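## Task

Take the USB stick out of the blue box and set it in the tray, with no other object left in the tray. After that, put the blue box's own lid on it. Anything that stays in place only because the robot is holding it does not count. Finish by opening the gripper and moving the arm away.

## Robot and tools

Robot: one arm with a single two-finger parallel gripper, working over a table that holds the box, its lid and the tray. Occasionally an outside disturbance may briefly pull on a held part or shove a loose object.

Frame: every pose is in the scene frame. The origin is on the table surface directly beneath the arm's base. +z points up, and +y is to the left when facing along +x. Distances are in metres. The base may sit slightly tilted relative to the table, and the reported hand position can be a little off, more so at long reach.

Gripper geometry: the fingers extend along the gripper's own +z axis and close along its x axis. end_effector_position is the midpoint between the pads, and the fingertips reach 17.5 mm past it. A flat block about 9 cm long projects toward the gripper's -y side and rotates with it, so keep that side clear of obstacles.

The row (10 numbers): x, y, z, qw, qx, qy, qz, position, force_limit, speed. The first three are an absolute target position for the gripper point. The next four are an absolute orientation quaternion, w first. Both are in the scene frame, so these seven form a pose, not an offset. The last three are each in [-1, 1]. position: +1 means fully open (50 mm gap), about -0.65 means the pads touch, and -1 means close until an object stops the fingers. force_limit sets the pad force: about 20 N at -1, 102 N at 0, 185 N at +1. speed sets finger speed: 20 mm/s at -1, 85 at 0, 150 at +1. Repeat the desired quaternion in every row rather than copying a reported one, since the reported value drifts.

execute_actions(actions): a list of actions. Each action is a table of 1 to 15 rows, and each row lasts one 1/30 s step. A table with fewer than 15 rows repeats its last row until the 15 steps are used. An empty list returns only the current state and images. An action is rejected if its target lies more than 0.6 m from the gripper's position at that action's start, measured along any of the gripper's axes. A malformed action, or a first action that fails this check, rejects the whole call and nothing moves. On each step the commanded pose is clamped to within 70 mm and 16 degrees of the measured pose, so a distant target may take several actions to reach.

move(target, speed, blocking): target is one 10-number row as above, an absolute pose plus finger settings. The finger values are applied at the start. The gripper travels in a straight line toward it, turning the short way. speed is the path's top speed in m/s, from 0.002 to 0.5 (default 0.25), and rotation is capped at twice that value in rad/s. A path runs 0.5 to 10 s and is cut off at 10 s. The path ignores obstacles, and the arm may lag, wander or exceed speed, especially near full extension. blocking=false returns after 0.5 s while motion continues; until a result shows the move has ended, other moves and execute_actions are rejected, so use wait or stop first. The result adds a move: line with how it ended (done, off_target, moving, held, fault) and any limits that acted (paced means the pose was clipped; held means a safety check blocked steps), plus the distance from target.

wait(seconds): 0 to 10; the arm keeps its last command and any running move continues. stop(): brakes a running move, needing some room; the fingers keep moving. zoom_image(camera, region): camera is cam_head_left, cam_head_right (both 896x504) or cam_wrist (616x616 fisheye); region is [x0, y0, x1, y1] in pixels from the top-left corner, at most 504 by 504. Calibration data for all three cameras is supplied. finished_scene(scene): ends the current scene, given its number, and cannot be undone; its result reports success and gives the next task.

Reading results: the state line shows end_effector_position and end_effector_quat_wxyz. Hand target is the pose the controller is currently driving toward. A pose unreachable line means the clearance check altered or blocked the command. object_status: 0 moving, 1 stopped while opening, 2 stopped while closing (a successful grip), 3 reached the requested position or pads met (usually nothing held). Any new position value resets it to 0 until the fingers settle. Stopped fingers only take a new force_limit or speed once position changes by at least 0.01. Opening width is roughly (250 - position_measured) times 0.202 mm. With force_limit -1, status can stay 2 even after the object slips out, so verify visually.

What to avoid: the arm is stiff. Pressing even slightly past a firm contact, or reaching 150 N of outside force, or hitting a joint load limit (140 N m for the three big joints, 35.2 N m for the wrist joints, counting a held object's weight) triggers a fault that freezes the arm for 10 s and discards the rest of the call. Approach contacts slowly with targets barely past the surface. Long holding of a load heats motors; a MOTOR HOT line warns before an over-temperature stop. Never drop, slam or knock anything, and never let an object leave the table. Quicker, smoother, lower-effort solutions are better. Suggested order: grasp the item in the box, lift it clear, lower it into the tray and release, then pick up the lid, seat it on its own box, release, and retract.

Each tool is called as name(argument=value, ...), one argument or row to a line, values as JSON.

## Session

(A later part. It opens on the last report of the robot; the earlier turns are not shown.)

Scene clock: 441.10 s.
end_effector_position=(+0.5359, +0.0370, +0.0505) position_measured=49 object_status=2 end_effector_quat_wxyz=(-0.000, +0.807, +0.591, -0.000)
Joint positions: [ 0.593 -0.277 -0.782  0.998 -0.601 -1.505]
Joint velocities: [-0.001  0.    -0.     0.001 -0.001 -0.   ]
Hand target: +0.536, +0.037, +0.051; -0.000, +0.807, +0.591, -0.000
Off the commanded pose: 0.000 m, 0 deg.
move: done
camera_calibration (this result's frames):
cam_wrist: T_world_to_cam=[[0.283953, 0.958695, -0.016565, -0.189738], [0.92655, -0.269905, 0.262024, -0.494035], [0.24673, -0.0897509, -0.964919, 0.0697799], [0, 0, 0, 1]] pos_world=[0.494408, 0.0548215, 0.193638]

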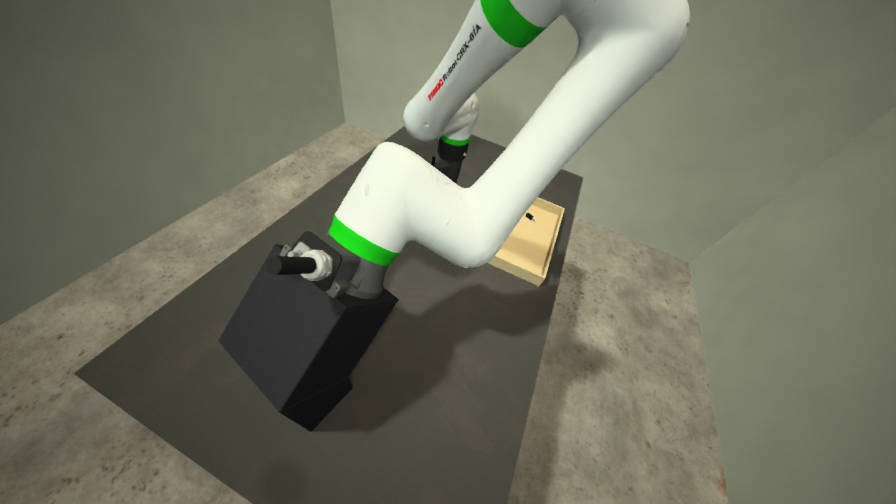

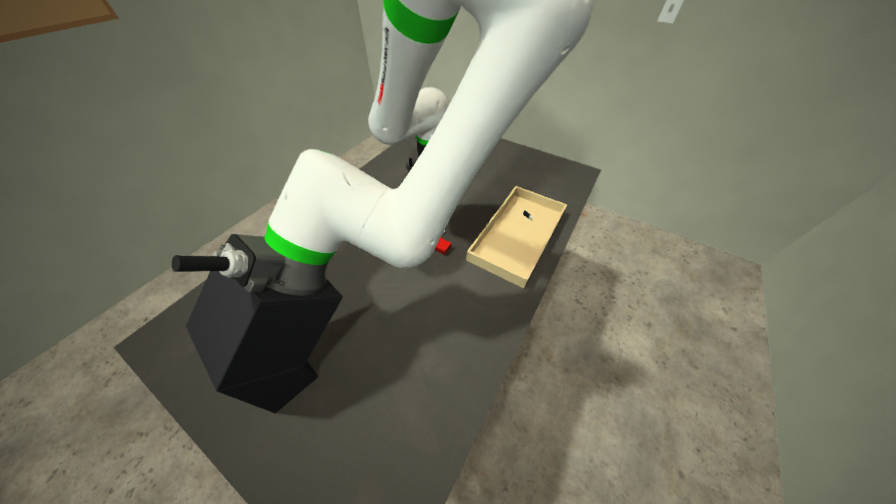

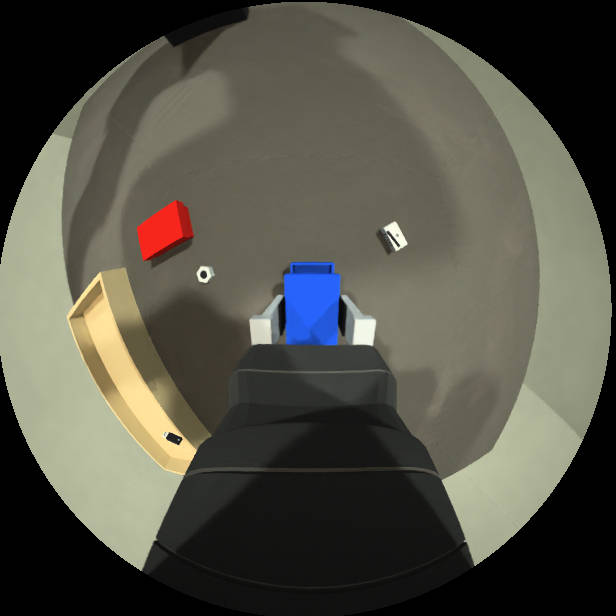

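move(
  target=[0.5254, 0.0403, 0.0505, 0, 0.80696, 0.59061, 0, -1, -0.5, 0],
  speed=0.015,
)

move(
  target=[0.5254, 0.0403, 0.046, 0, 0.80696, 0.59061, 0, -1, -0.5, 0],
  speed=0.005,
)

Scene clock: 453.53 s.
end_effector_position=(+0.5254, +0.0403, +0.0505) position_measured=49 object_status=2 end_effector_quat_wxyz=(-0.000, +0.807, +0.591, -0.000)
Joint positions: [ 0.601 -0.288 -0.813  1.024 -0.596 -1.541]
Joint velocities: [-0.001  0.001 -0.     0.001 -0.    -0.   ]
Hand target: +0.525, +0.040, +0.051; -0.000, +0.807, +0.591, -0.000
Off the commanded pose: 0.000 m, 0 deg.
move: done
camera_calibration (this result's frames):
cam_wrist: T_world_to_cam=[[0.283921, 0.958704, -0.0165888, -0.189862], [0.926564, -0.269869, 0.262011, -0.483426], [0.246714, -0.0897611, -0.964922, 0.0726858], [0, 0, 0, 1]] pos_world=[0.483898, 0.058084, 0.19365]

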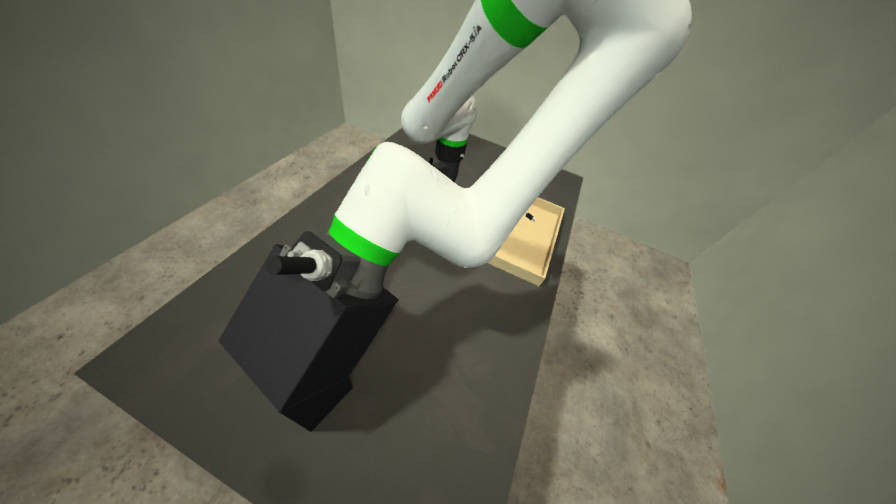

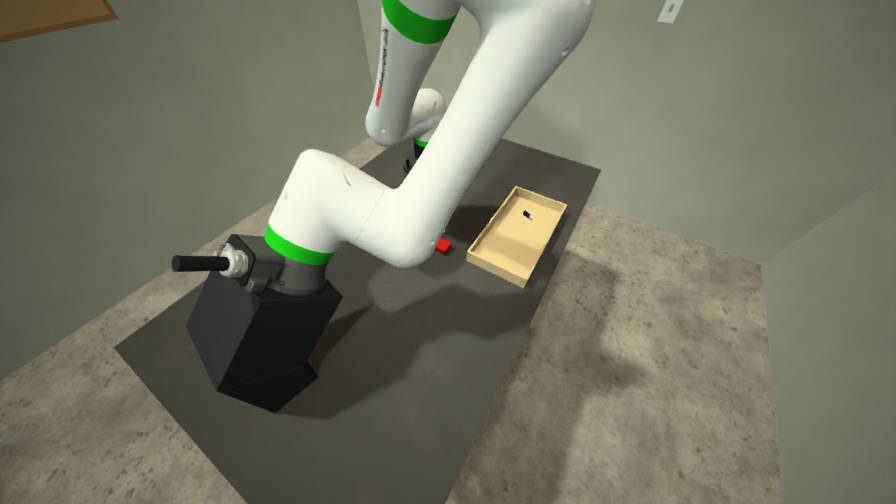

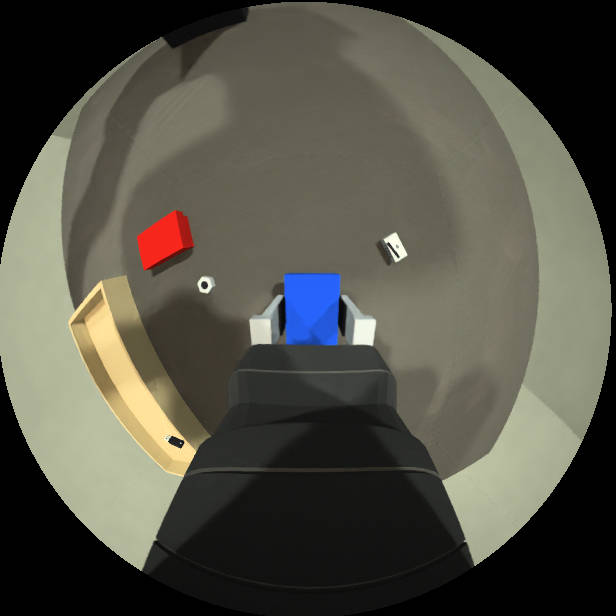

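Scene clock: 454.67 s.
end_effector_position=(+0.5254, +0.0403, +0.0460) position_measured=49 object_status=2 end_effector_quat_wxyz=(-0.000, +0.807, +0.591, -0.000)
Joint positions: [ 0.59  -0.277 -0.813  1.038 -0.581 -1.55 ]
Joint velocities: [-0.001  0.     0.     0.001 -0.     0.002]
Hand target: +0.525, +0.040, +0.046; -0.000, +0.807, +0.591, -0.000
Off the commanded pose: 0.000 m, 0 deg.
move: done
camera_calibration (this result's frames):
cam_wrist: T_world_to_cam=[[0.283958, 0.958694, -0.0165624, -0.189999], [0.926551, -0.269911, 0.262012, -0.482231], [0.246719, -0.0897463, -0.964922, 0.068333], [0, 0, 0, 1]] pos_world=[0.483905, 0.058124, 0.18914]

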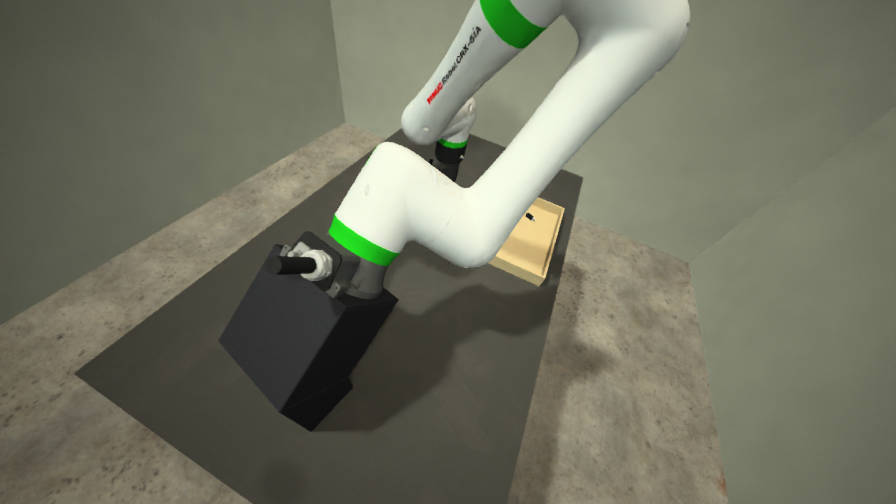

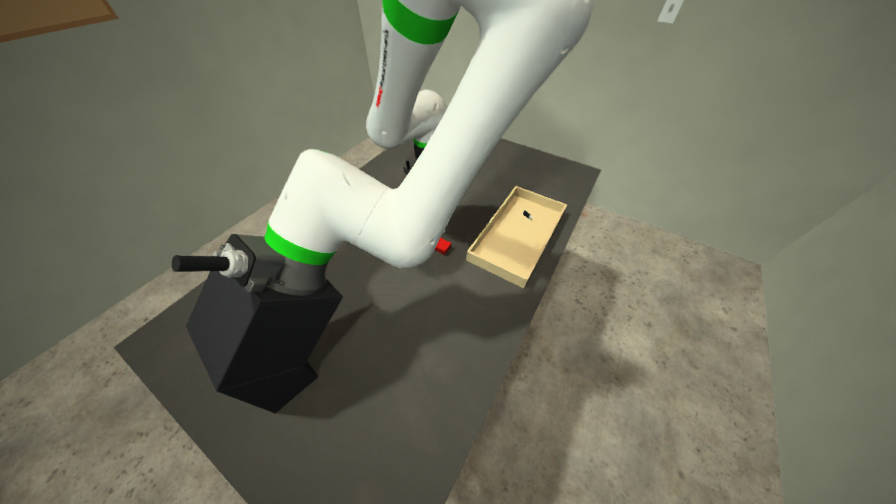

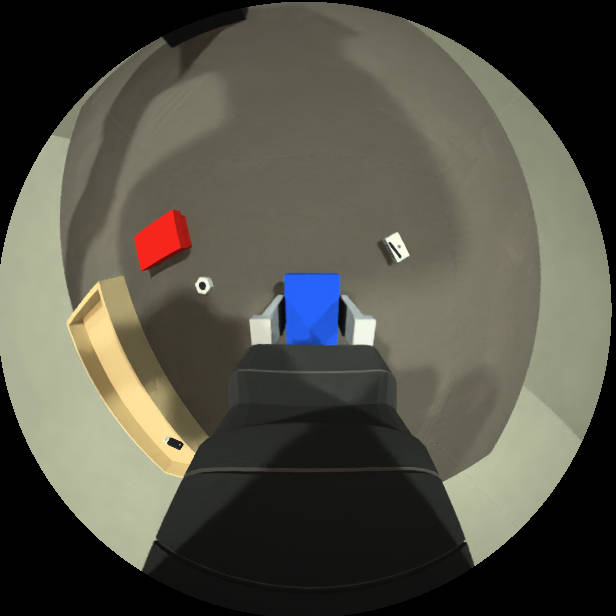

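move(
  target=[0.5254, 0.0403, 0.0405, 0, 0.80696, 0.59061, 0, -1, -0.5, 0],
  speed=0.005,
)

zoom_image(
  camera="cam_wrist",
  region=[260, 255, 370, 350],
)

Scene clock: 459.50 s.
end_effector_position=(+0.5254, +0.0403, +0.0405) position_measured=49 object_status=2 end_effector_quat_wxyz=(-0.000, +0.807, +0.591, -0.000)
Joint positions: [ 0.576 -0.263 -0.814  1.055 -0.564 -1.562]
Joint velocities: [-0.     0.002 -0.    -0.    -0.     0.   ]
Hand target: +0.525, +0.040, +0.041; -0.000, +0.807, +0.591, -0.000
Off the commanded pose: 0.000 m, 0 deg.
move: done
camera_calibration (this result's frames):
cam_wrist: T_world_to_cam=[[0.283963, 0.958692, -0.0165579, -0.190095], [0.926552, -0.269918, 0.262003, -0.480786], [0.246711, -0.0897411, -0.964925, 0.0630334], [0, 0, 0, 1]] pos_world=[0.483902, 0.0581265, 0.183642]

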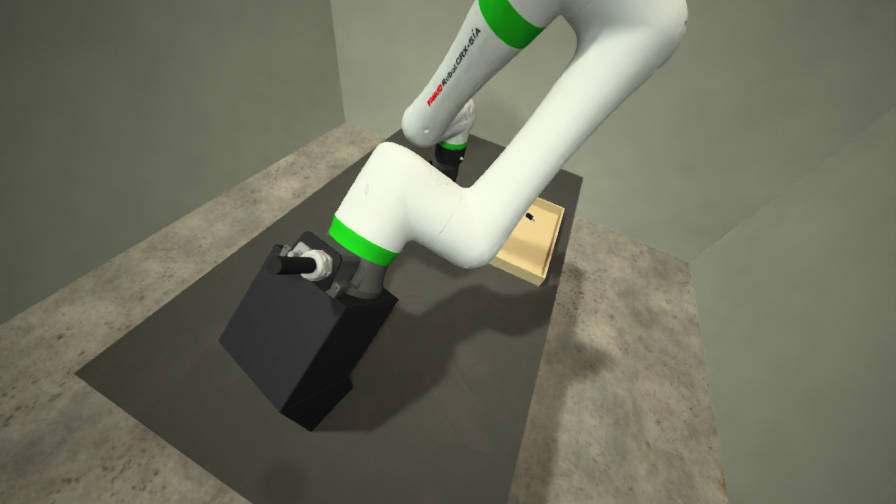

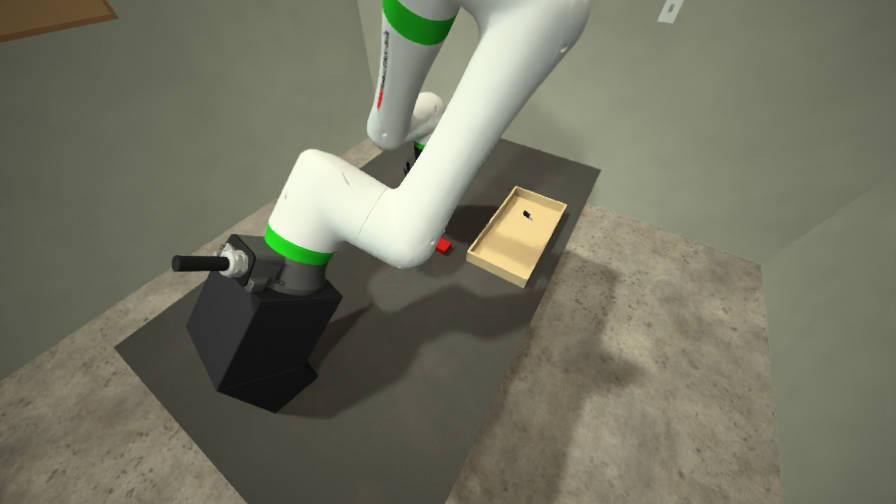

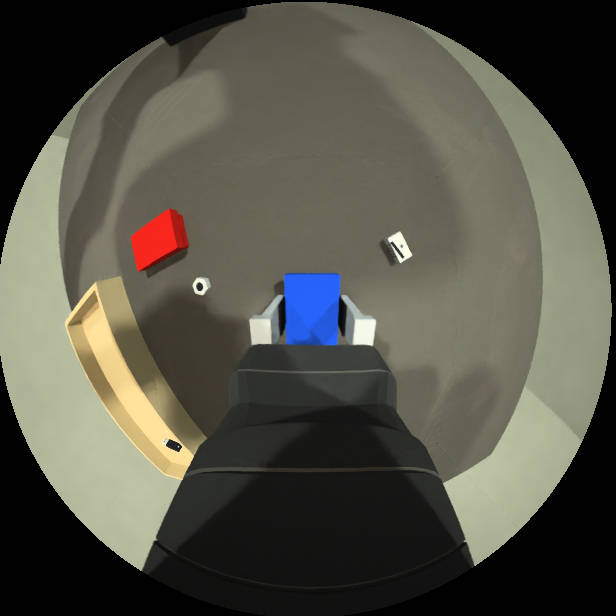

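Region (260, 255, 370, 350) of cam_wrist's 616x616 image, scaled by 4.582, with more detail than that image has; it fills the top 435 rows of this view, and the rest is white.

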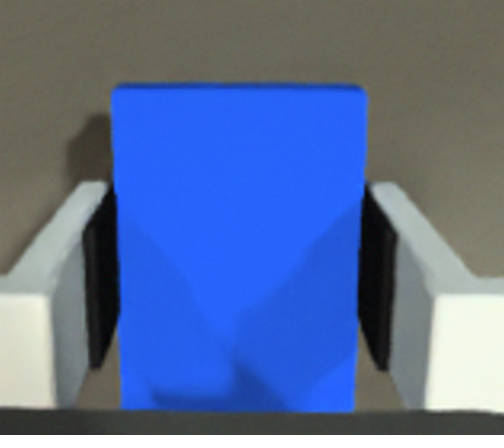

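move(
  target=[0.5254, 0.0403, 0.036, 0, 0.80696, 0.59061, 0, -1, -0.5, 0],
  speed=0.005,
)

zoom_image(
  camera="cam_wrist",
  region=[260, 255, 370, 350],
)

Scene clock: 465.07 s.
end_effector_position=(+0.5254, +0.0403, +0.0360) position_measured=49 object_status=2 end_effector_quat_wxyz=(-0.000, +0.807, +0.591, -0.000)
Joint positions: [ 0.564 -0.252 -0.815  1.069 -0.549 -1.572]
Joint velocities: [ 0.    -0.001  0.    -0.    -0.001  0.001]
Hand target: +0.525, +0.040, +0.036; -0.000, +0.807, +0.591, -0.000
Off the commanded pose: 0.000 m, 0 deg.
move: done
camera_calibration (this result's frames):
cam_wrist: T_world_to_cam=[[0.283959, 0.958693, -0.0165616, -0.190166], [0.926552, -0.269912, 0.262011, -0.479611], [0.246718, -0.0897454, -0.964923, 0.0586846], [0, 0, 0, 1]] pos_world=[0.483905, 0.058125, 0.17914]

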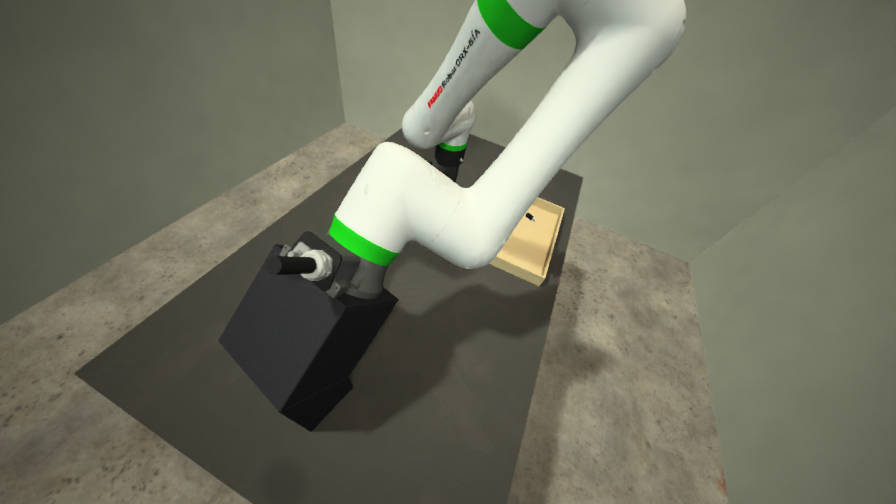

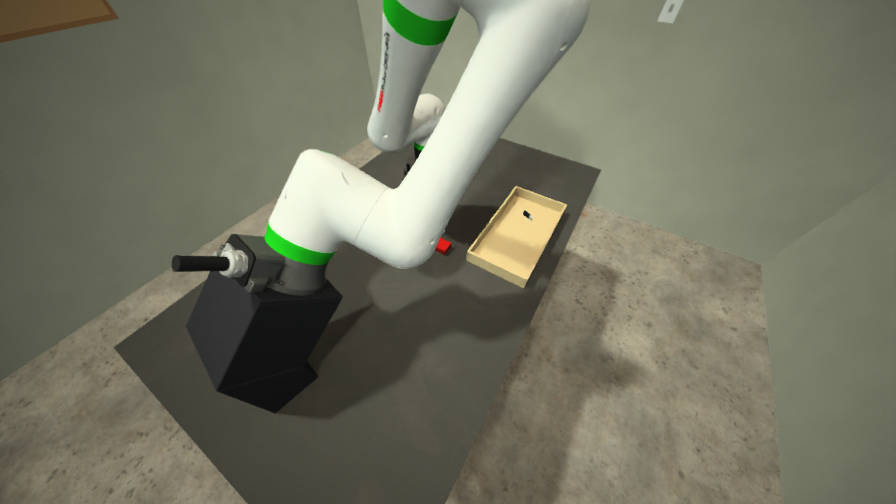

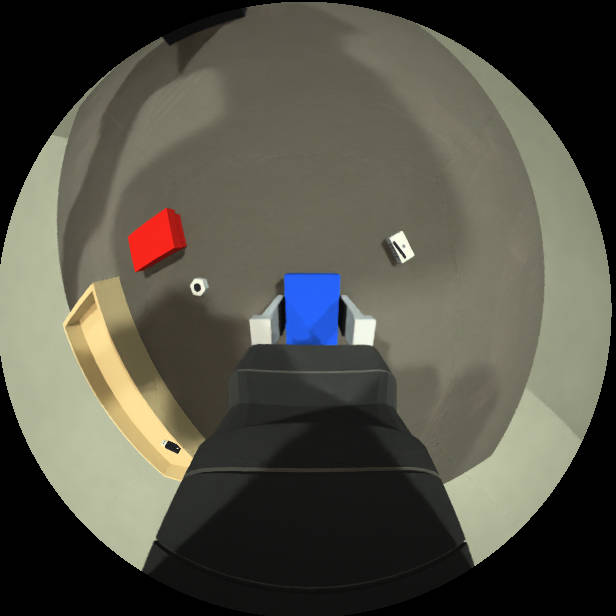

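Region (260, 255, 370, 350) of cam_wrist's 616x616 image, scaled by 4.582, with more detail than that image has; it fills the top 435 rows of this view, and the rest is white.

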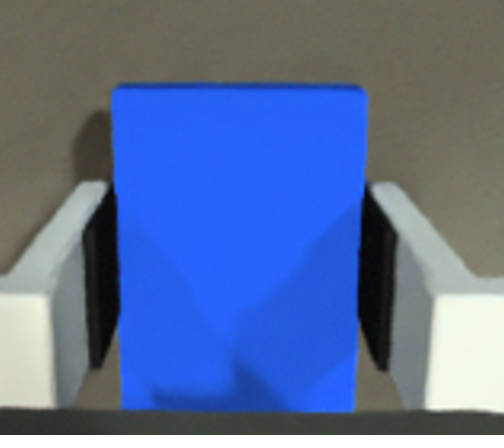

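move(
  target=[0.5254, 0.0403, 0.033, 0, 0.80696, 0.59061, 0, -1, -0.5, 0],
  speed=0.004,
)

move(
  target=[0.5254, 0.0403, 0.033, 0, 0.80696, 0.59061, 0, 1, -0.5, -0.6],
  speed=0.004,
)

zoom_image(
  camera="cam_wrist",
  region=[260, 255, 370, 350],
)

Scene clock: 470.07 s.
end_effector_position=(+0.5254, +0.0403, +0.0330) position_measured=49 object_status=2 end_effector_quat_wxyz=(-0.000, +0.807, +0.591, -0.000)
Joint positions: [ 0.556 -0.245 -0.815  1.08  -0.54  -1.579]
Joint velocities: [ 0.001  0.001 -0.    -0.001  0.     0.   ]
Hand target: +0.525, +0.040, +0.033; -0.000, +0.807, +0.591, -0.000
Off the commanded pose: 0.000 m, 0 deg.
move: done
camera_calibration (this result's frames):
cam_wrist: T_world_to_cam=[[0.283951, 0.958696, -0.0165681, -0.19021], [0.926551, -0.269902, 0.262023, -0.47883], [0.246728, -0.0897529, -0.964919, 0.0557793], [0, 0, 0, 1]] pos_world=[0.483909, 0.0581219, 0.176136]

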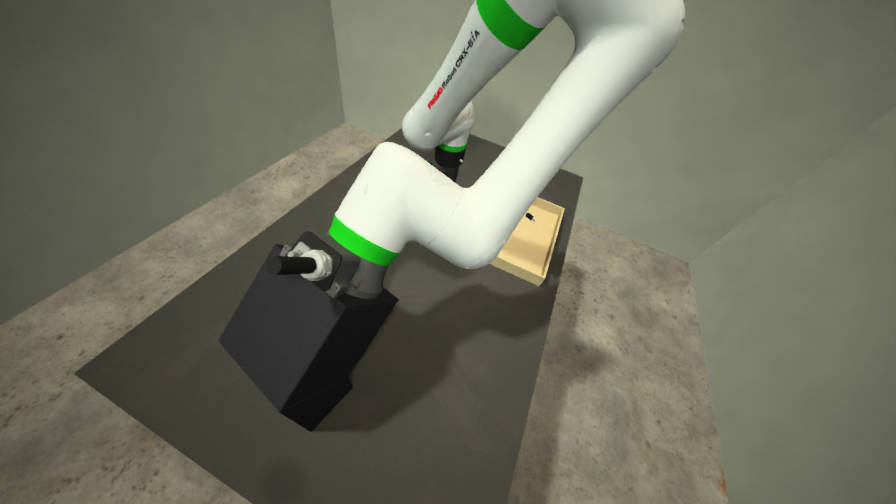

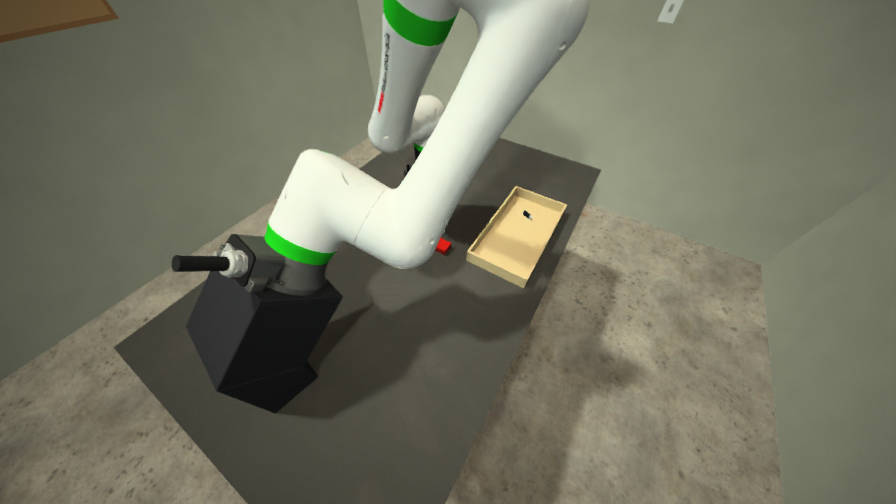

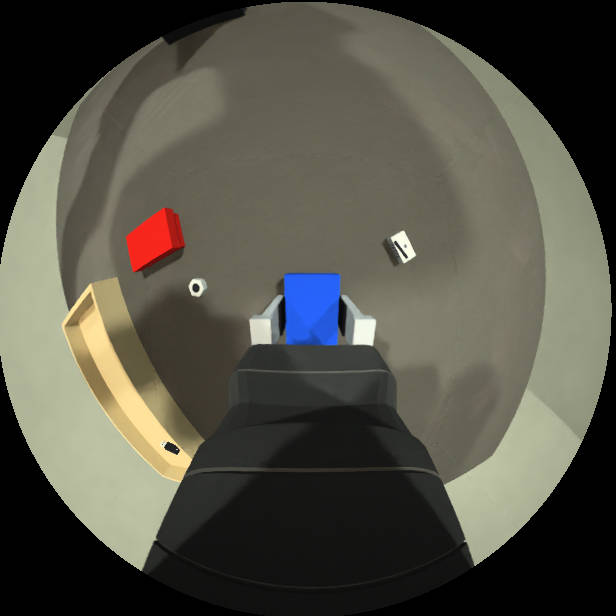

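Scene clock: 470.77 s.
end_effector_position=(+0.5254, +0.0403, +0.0330) position_measured=3 object_status=3 end_effector_quat_wxyz=(-0.000, +0.807, +0.591, -0.000)
Joint positions: [ 0.556 -0.245 -0.815  1.08  -0.54  -1.579]
Joint velocities: [ 0. -0.  0. -0.  0. -0.]
Hand target: +0.525, +0.040, +0.033; -0.000, +0.807, +0.591, -0.000
Off the commanded pose: 0.000 m, 0 deg.
move: done
camera_calibration (this result's frames):
cam_wrist: T_world_to_cam=[[0.283934, 0.9587, -0.0165842, -0.190193], [0.926552, -0.26988, 0.262044, -0.478839], [0.246746, -0.0897693, -0.964913, 0.0557589], [0, 0, 0, 1]] pos_world=[0.483914, 0.0581149, 0.176125]

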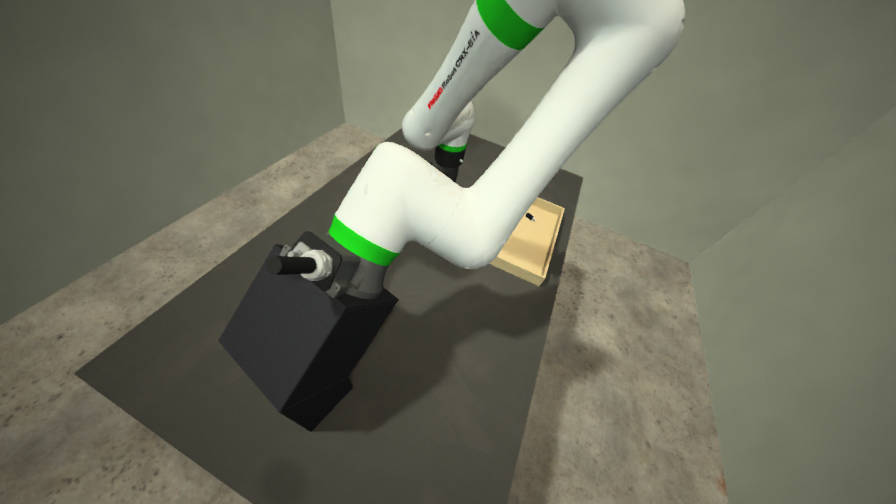

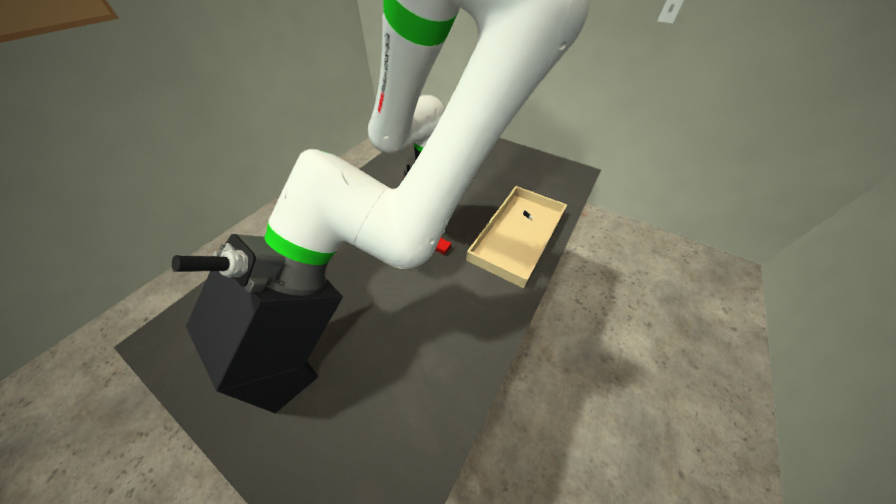

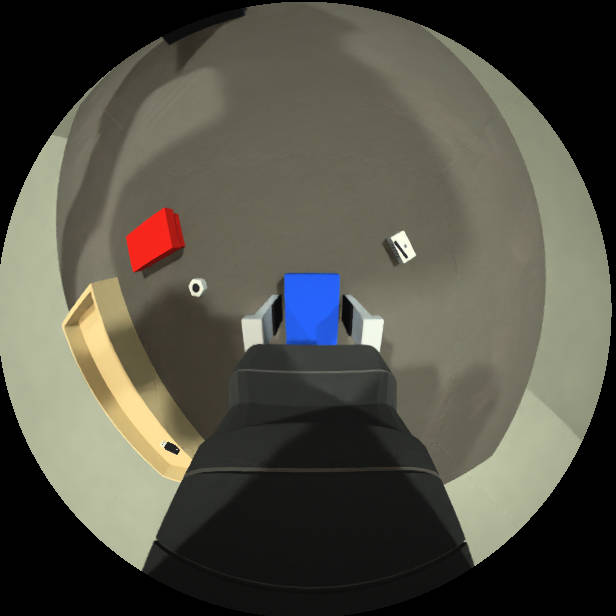

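Region (260, 255, 370, 350) of cam_wrist's 616x616 image, scaled by 4.582, with more detail than that image has; it fills the top 435 rows of this view, and the rest is white.

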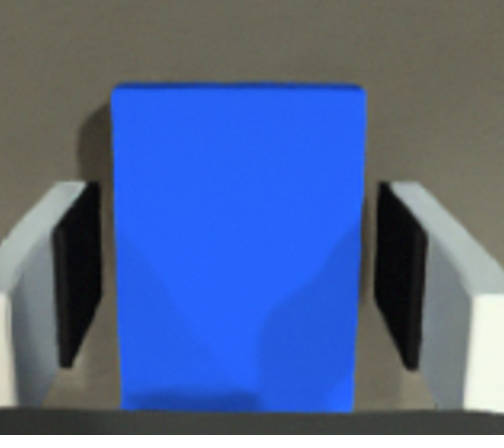

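The lid is released and barely moved, so it was nearly seated. I'll lift, move clear and check it from an oblique view.

move(
  target=[0.5254, 0.0403, 0.09, 0, 0.80696, 0.59061, 0, 1, -0.5, 0],
  speed=0.05,
)

move(
  target=[0.66, 0.0, 0.10, 0, 0.80696, 0.59061, 0, 1, -0.5, 0],
  speed=0.15,
)

zoom_image(
  camera="cam_wrist",
  region=[250, 110, 380, 240],
)

Scene clock: 476.50 s.
end_effector_position=(+0.5256, +0.0402, +0.0899) position_measured=3 object_status=3 end_effector_quat_wxyz=(+0.000, +0.807, +0.591, +0.000)
Joint positions: [ 0.702 -0.381 -0.802  0.933 -0.728 -1.483]
Joint velocities: [ 0.    -0.001 -0.     0.001 -0.    -0.   ]
Hand target: +0.526, +0.040, +0.090; +0.000, +0.807, +0.591, +0.000
Off the commanded pose: 0.000 m, 0 deg.
move: done
camera_calibration (this result's frames):
cam_wrist: T_world_to_cam=[[0.283663, 0.958776, -0.0168246, -0.189016], [0.926533, -0.269518, 0.262481, -0.494012], [0.247126, -0.090045, -0.96479, 0.110368], [0, 0, 0, 1]] pos_world=[0.48406, 0.0580175, 0.23297]

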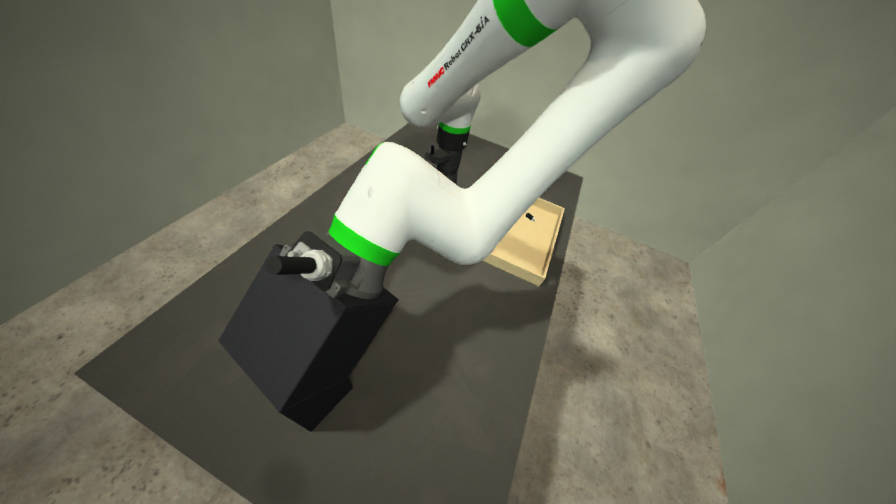

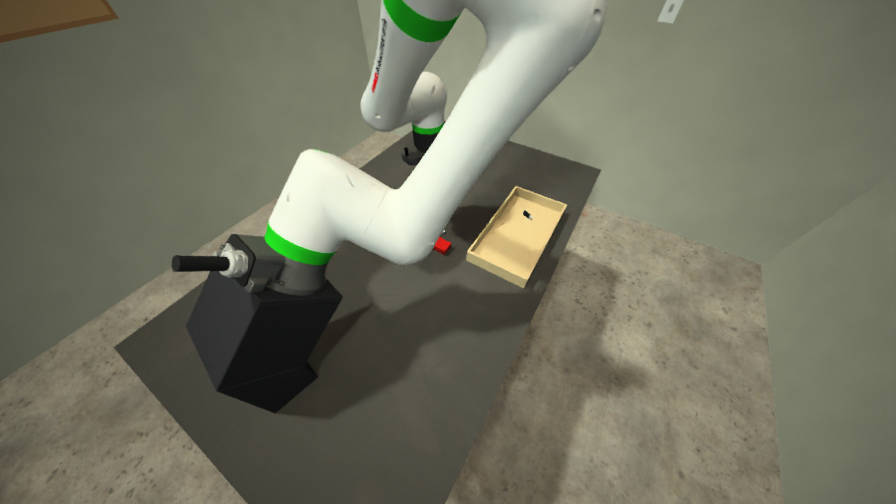

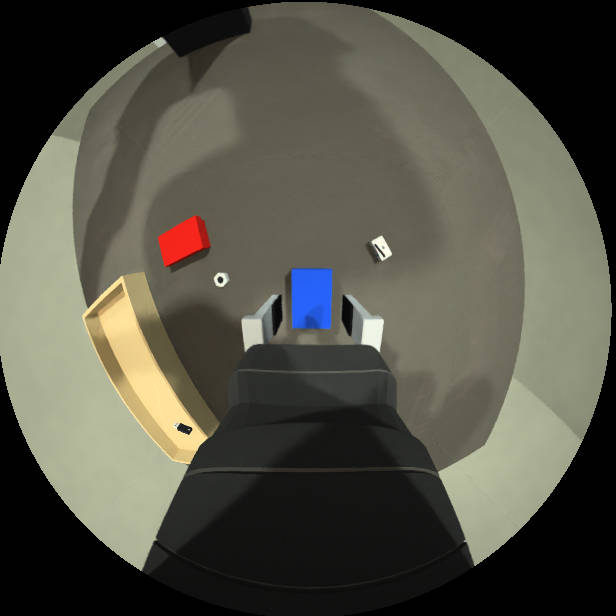

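Scene clock: 477.80 s.
end_effector_position=(+0.6603, +0.0004, +0.0998) position_measured=3 object_status=3 end_effector_quat_wxyz=(+0.000, +0.807, +0.591, +0.000)
Joint positions: [ 0.568 -0.211 -0.378  0.687 -0.812 -1.09 ]
Joint velocities: [ 0.     0.     0.001 -0.001 -0.001  0.   ]
Hand target: +0.660, +0.000, +0.100; +0.000, +0.807, +0.591, +0.000
Off the commanded pose: 0.001 m, 0 deg.
move: done
camera_calibration (this result's frames):
cam_wrist: T_world_to_cam=[[0.284158, 0.958635, -0.0165569, -0.189241], [0.926421, -0.270079, 0.262301, -0.632034], [0.24698, -0.0898737, -0.964844, 0.0831403], [0, 0, 0, 1]] pos_world=[0.61877, 0.0181858, 0.242868]

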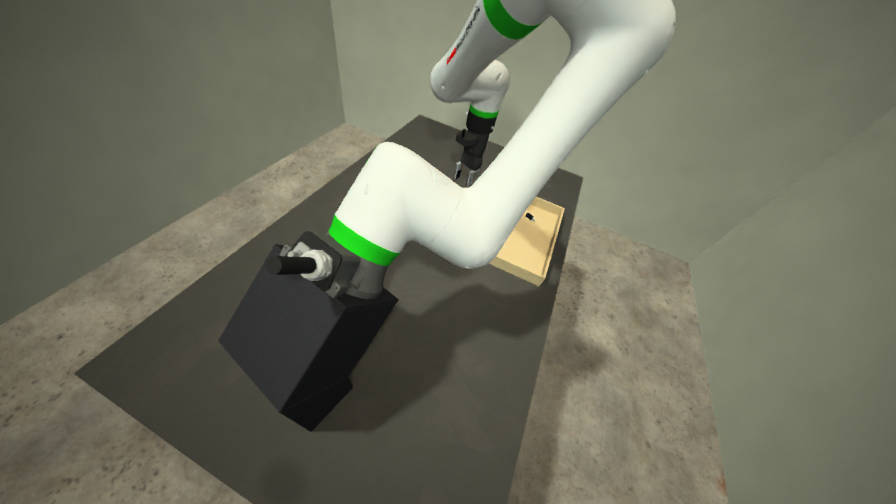

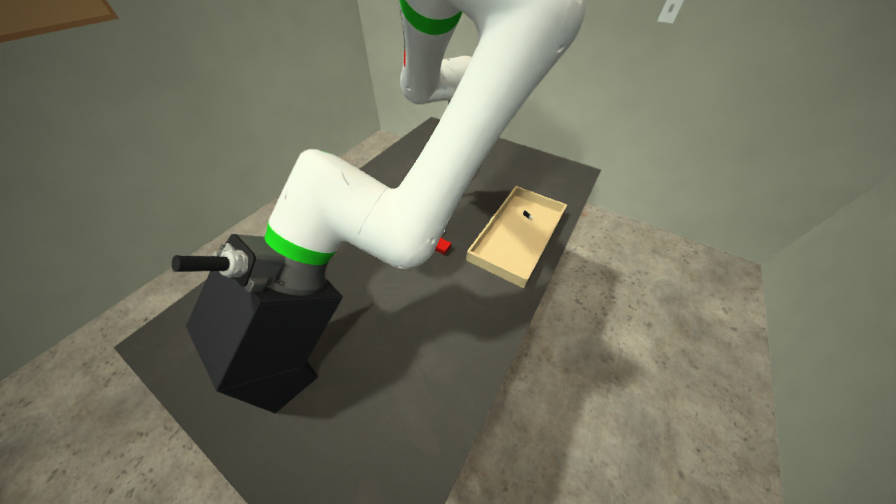

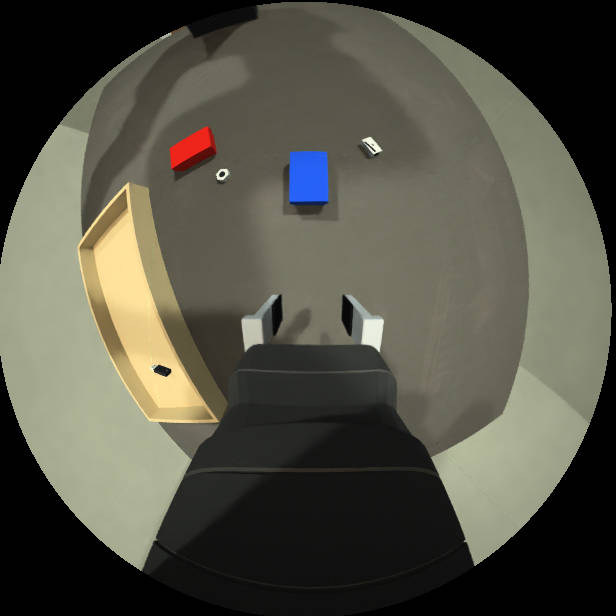

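Region (250, 110, 380, 240) of cam_wrist's 616x616 image, scaled by 3.877, with more detail than that image has.

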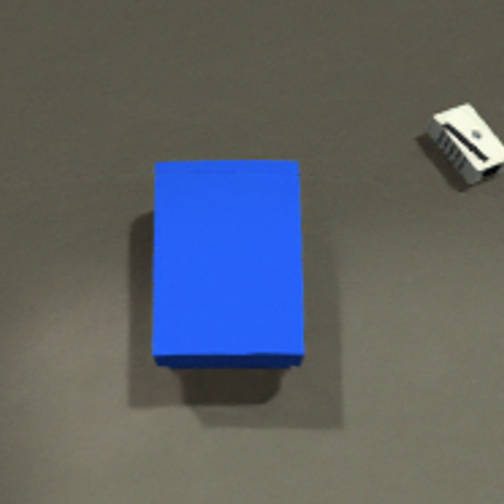

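The lid sits level on the box, the USB stick is the only thing in the tray, and the arm is clear.

finished_scene(
  scene=2,
)

The scene is finished: the task was done.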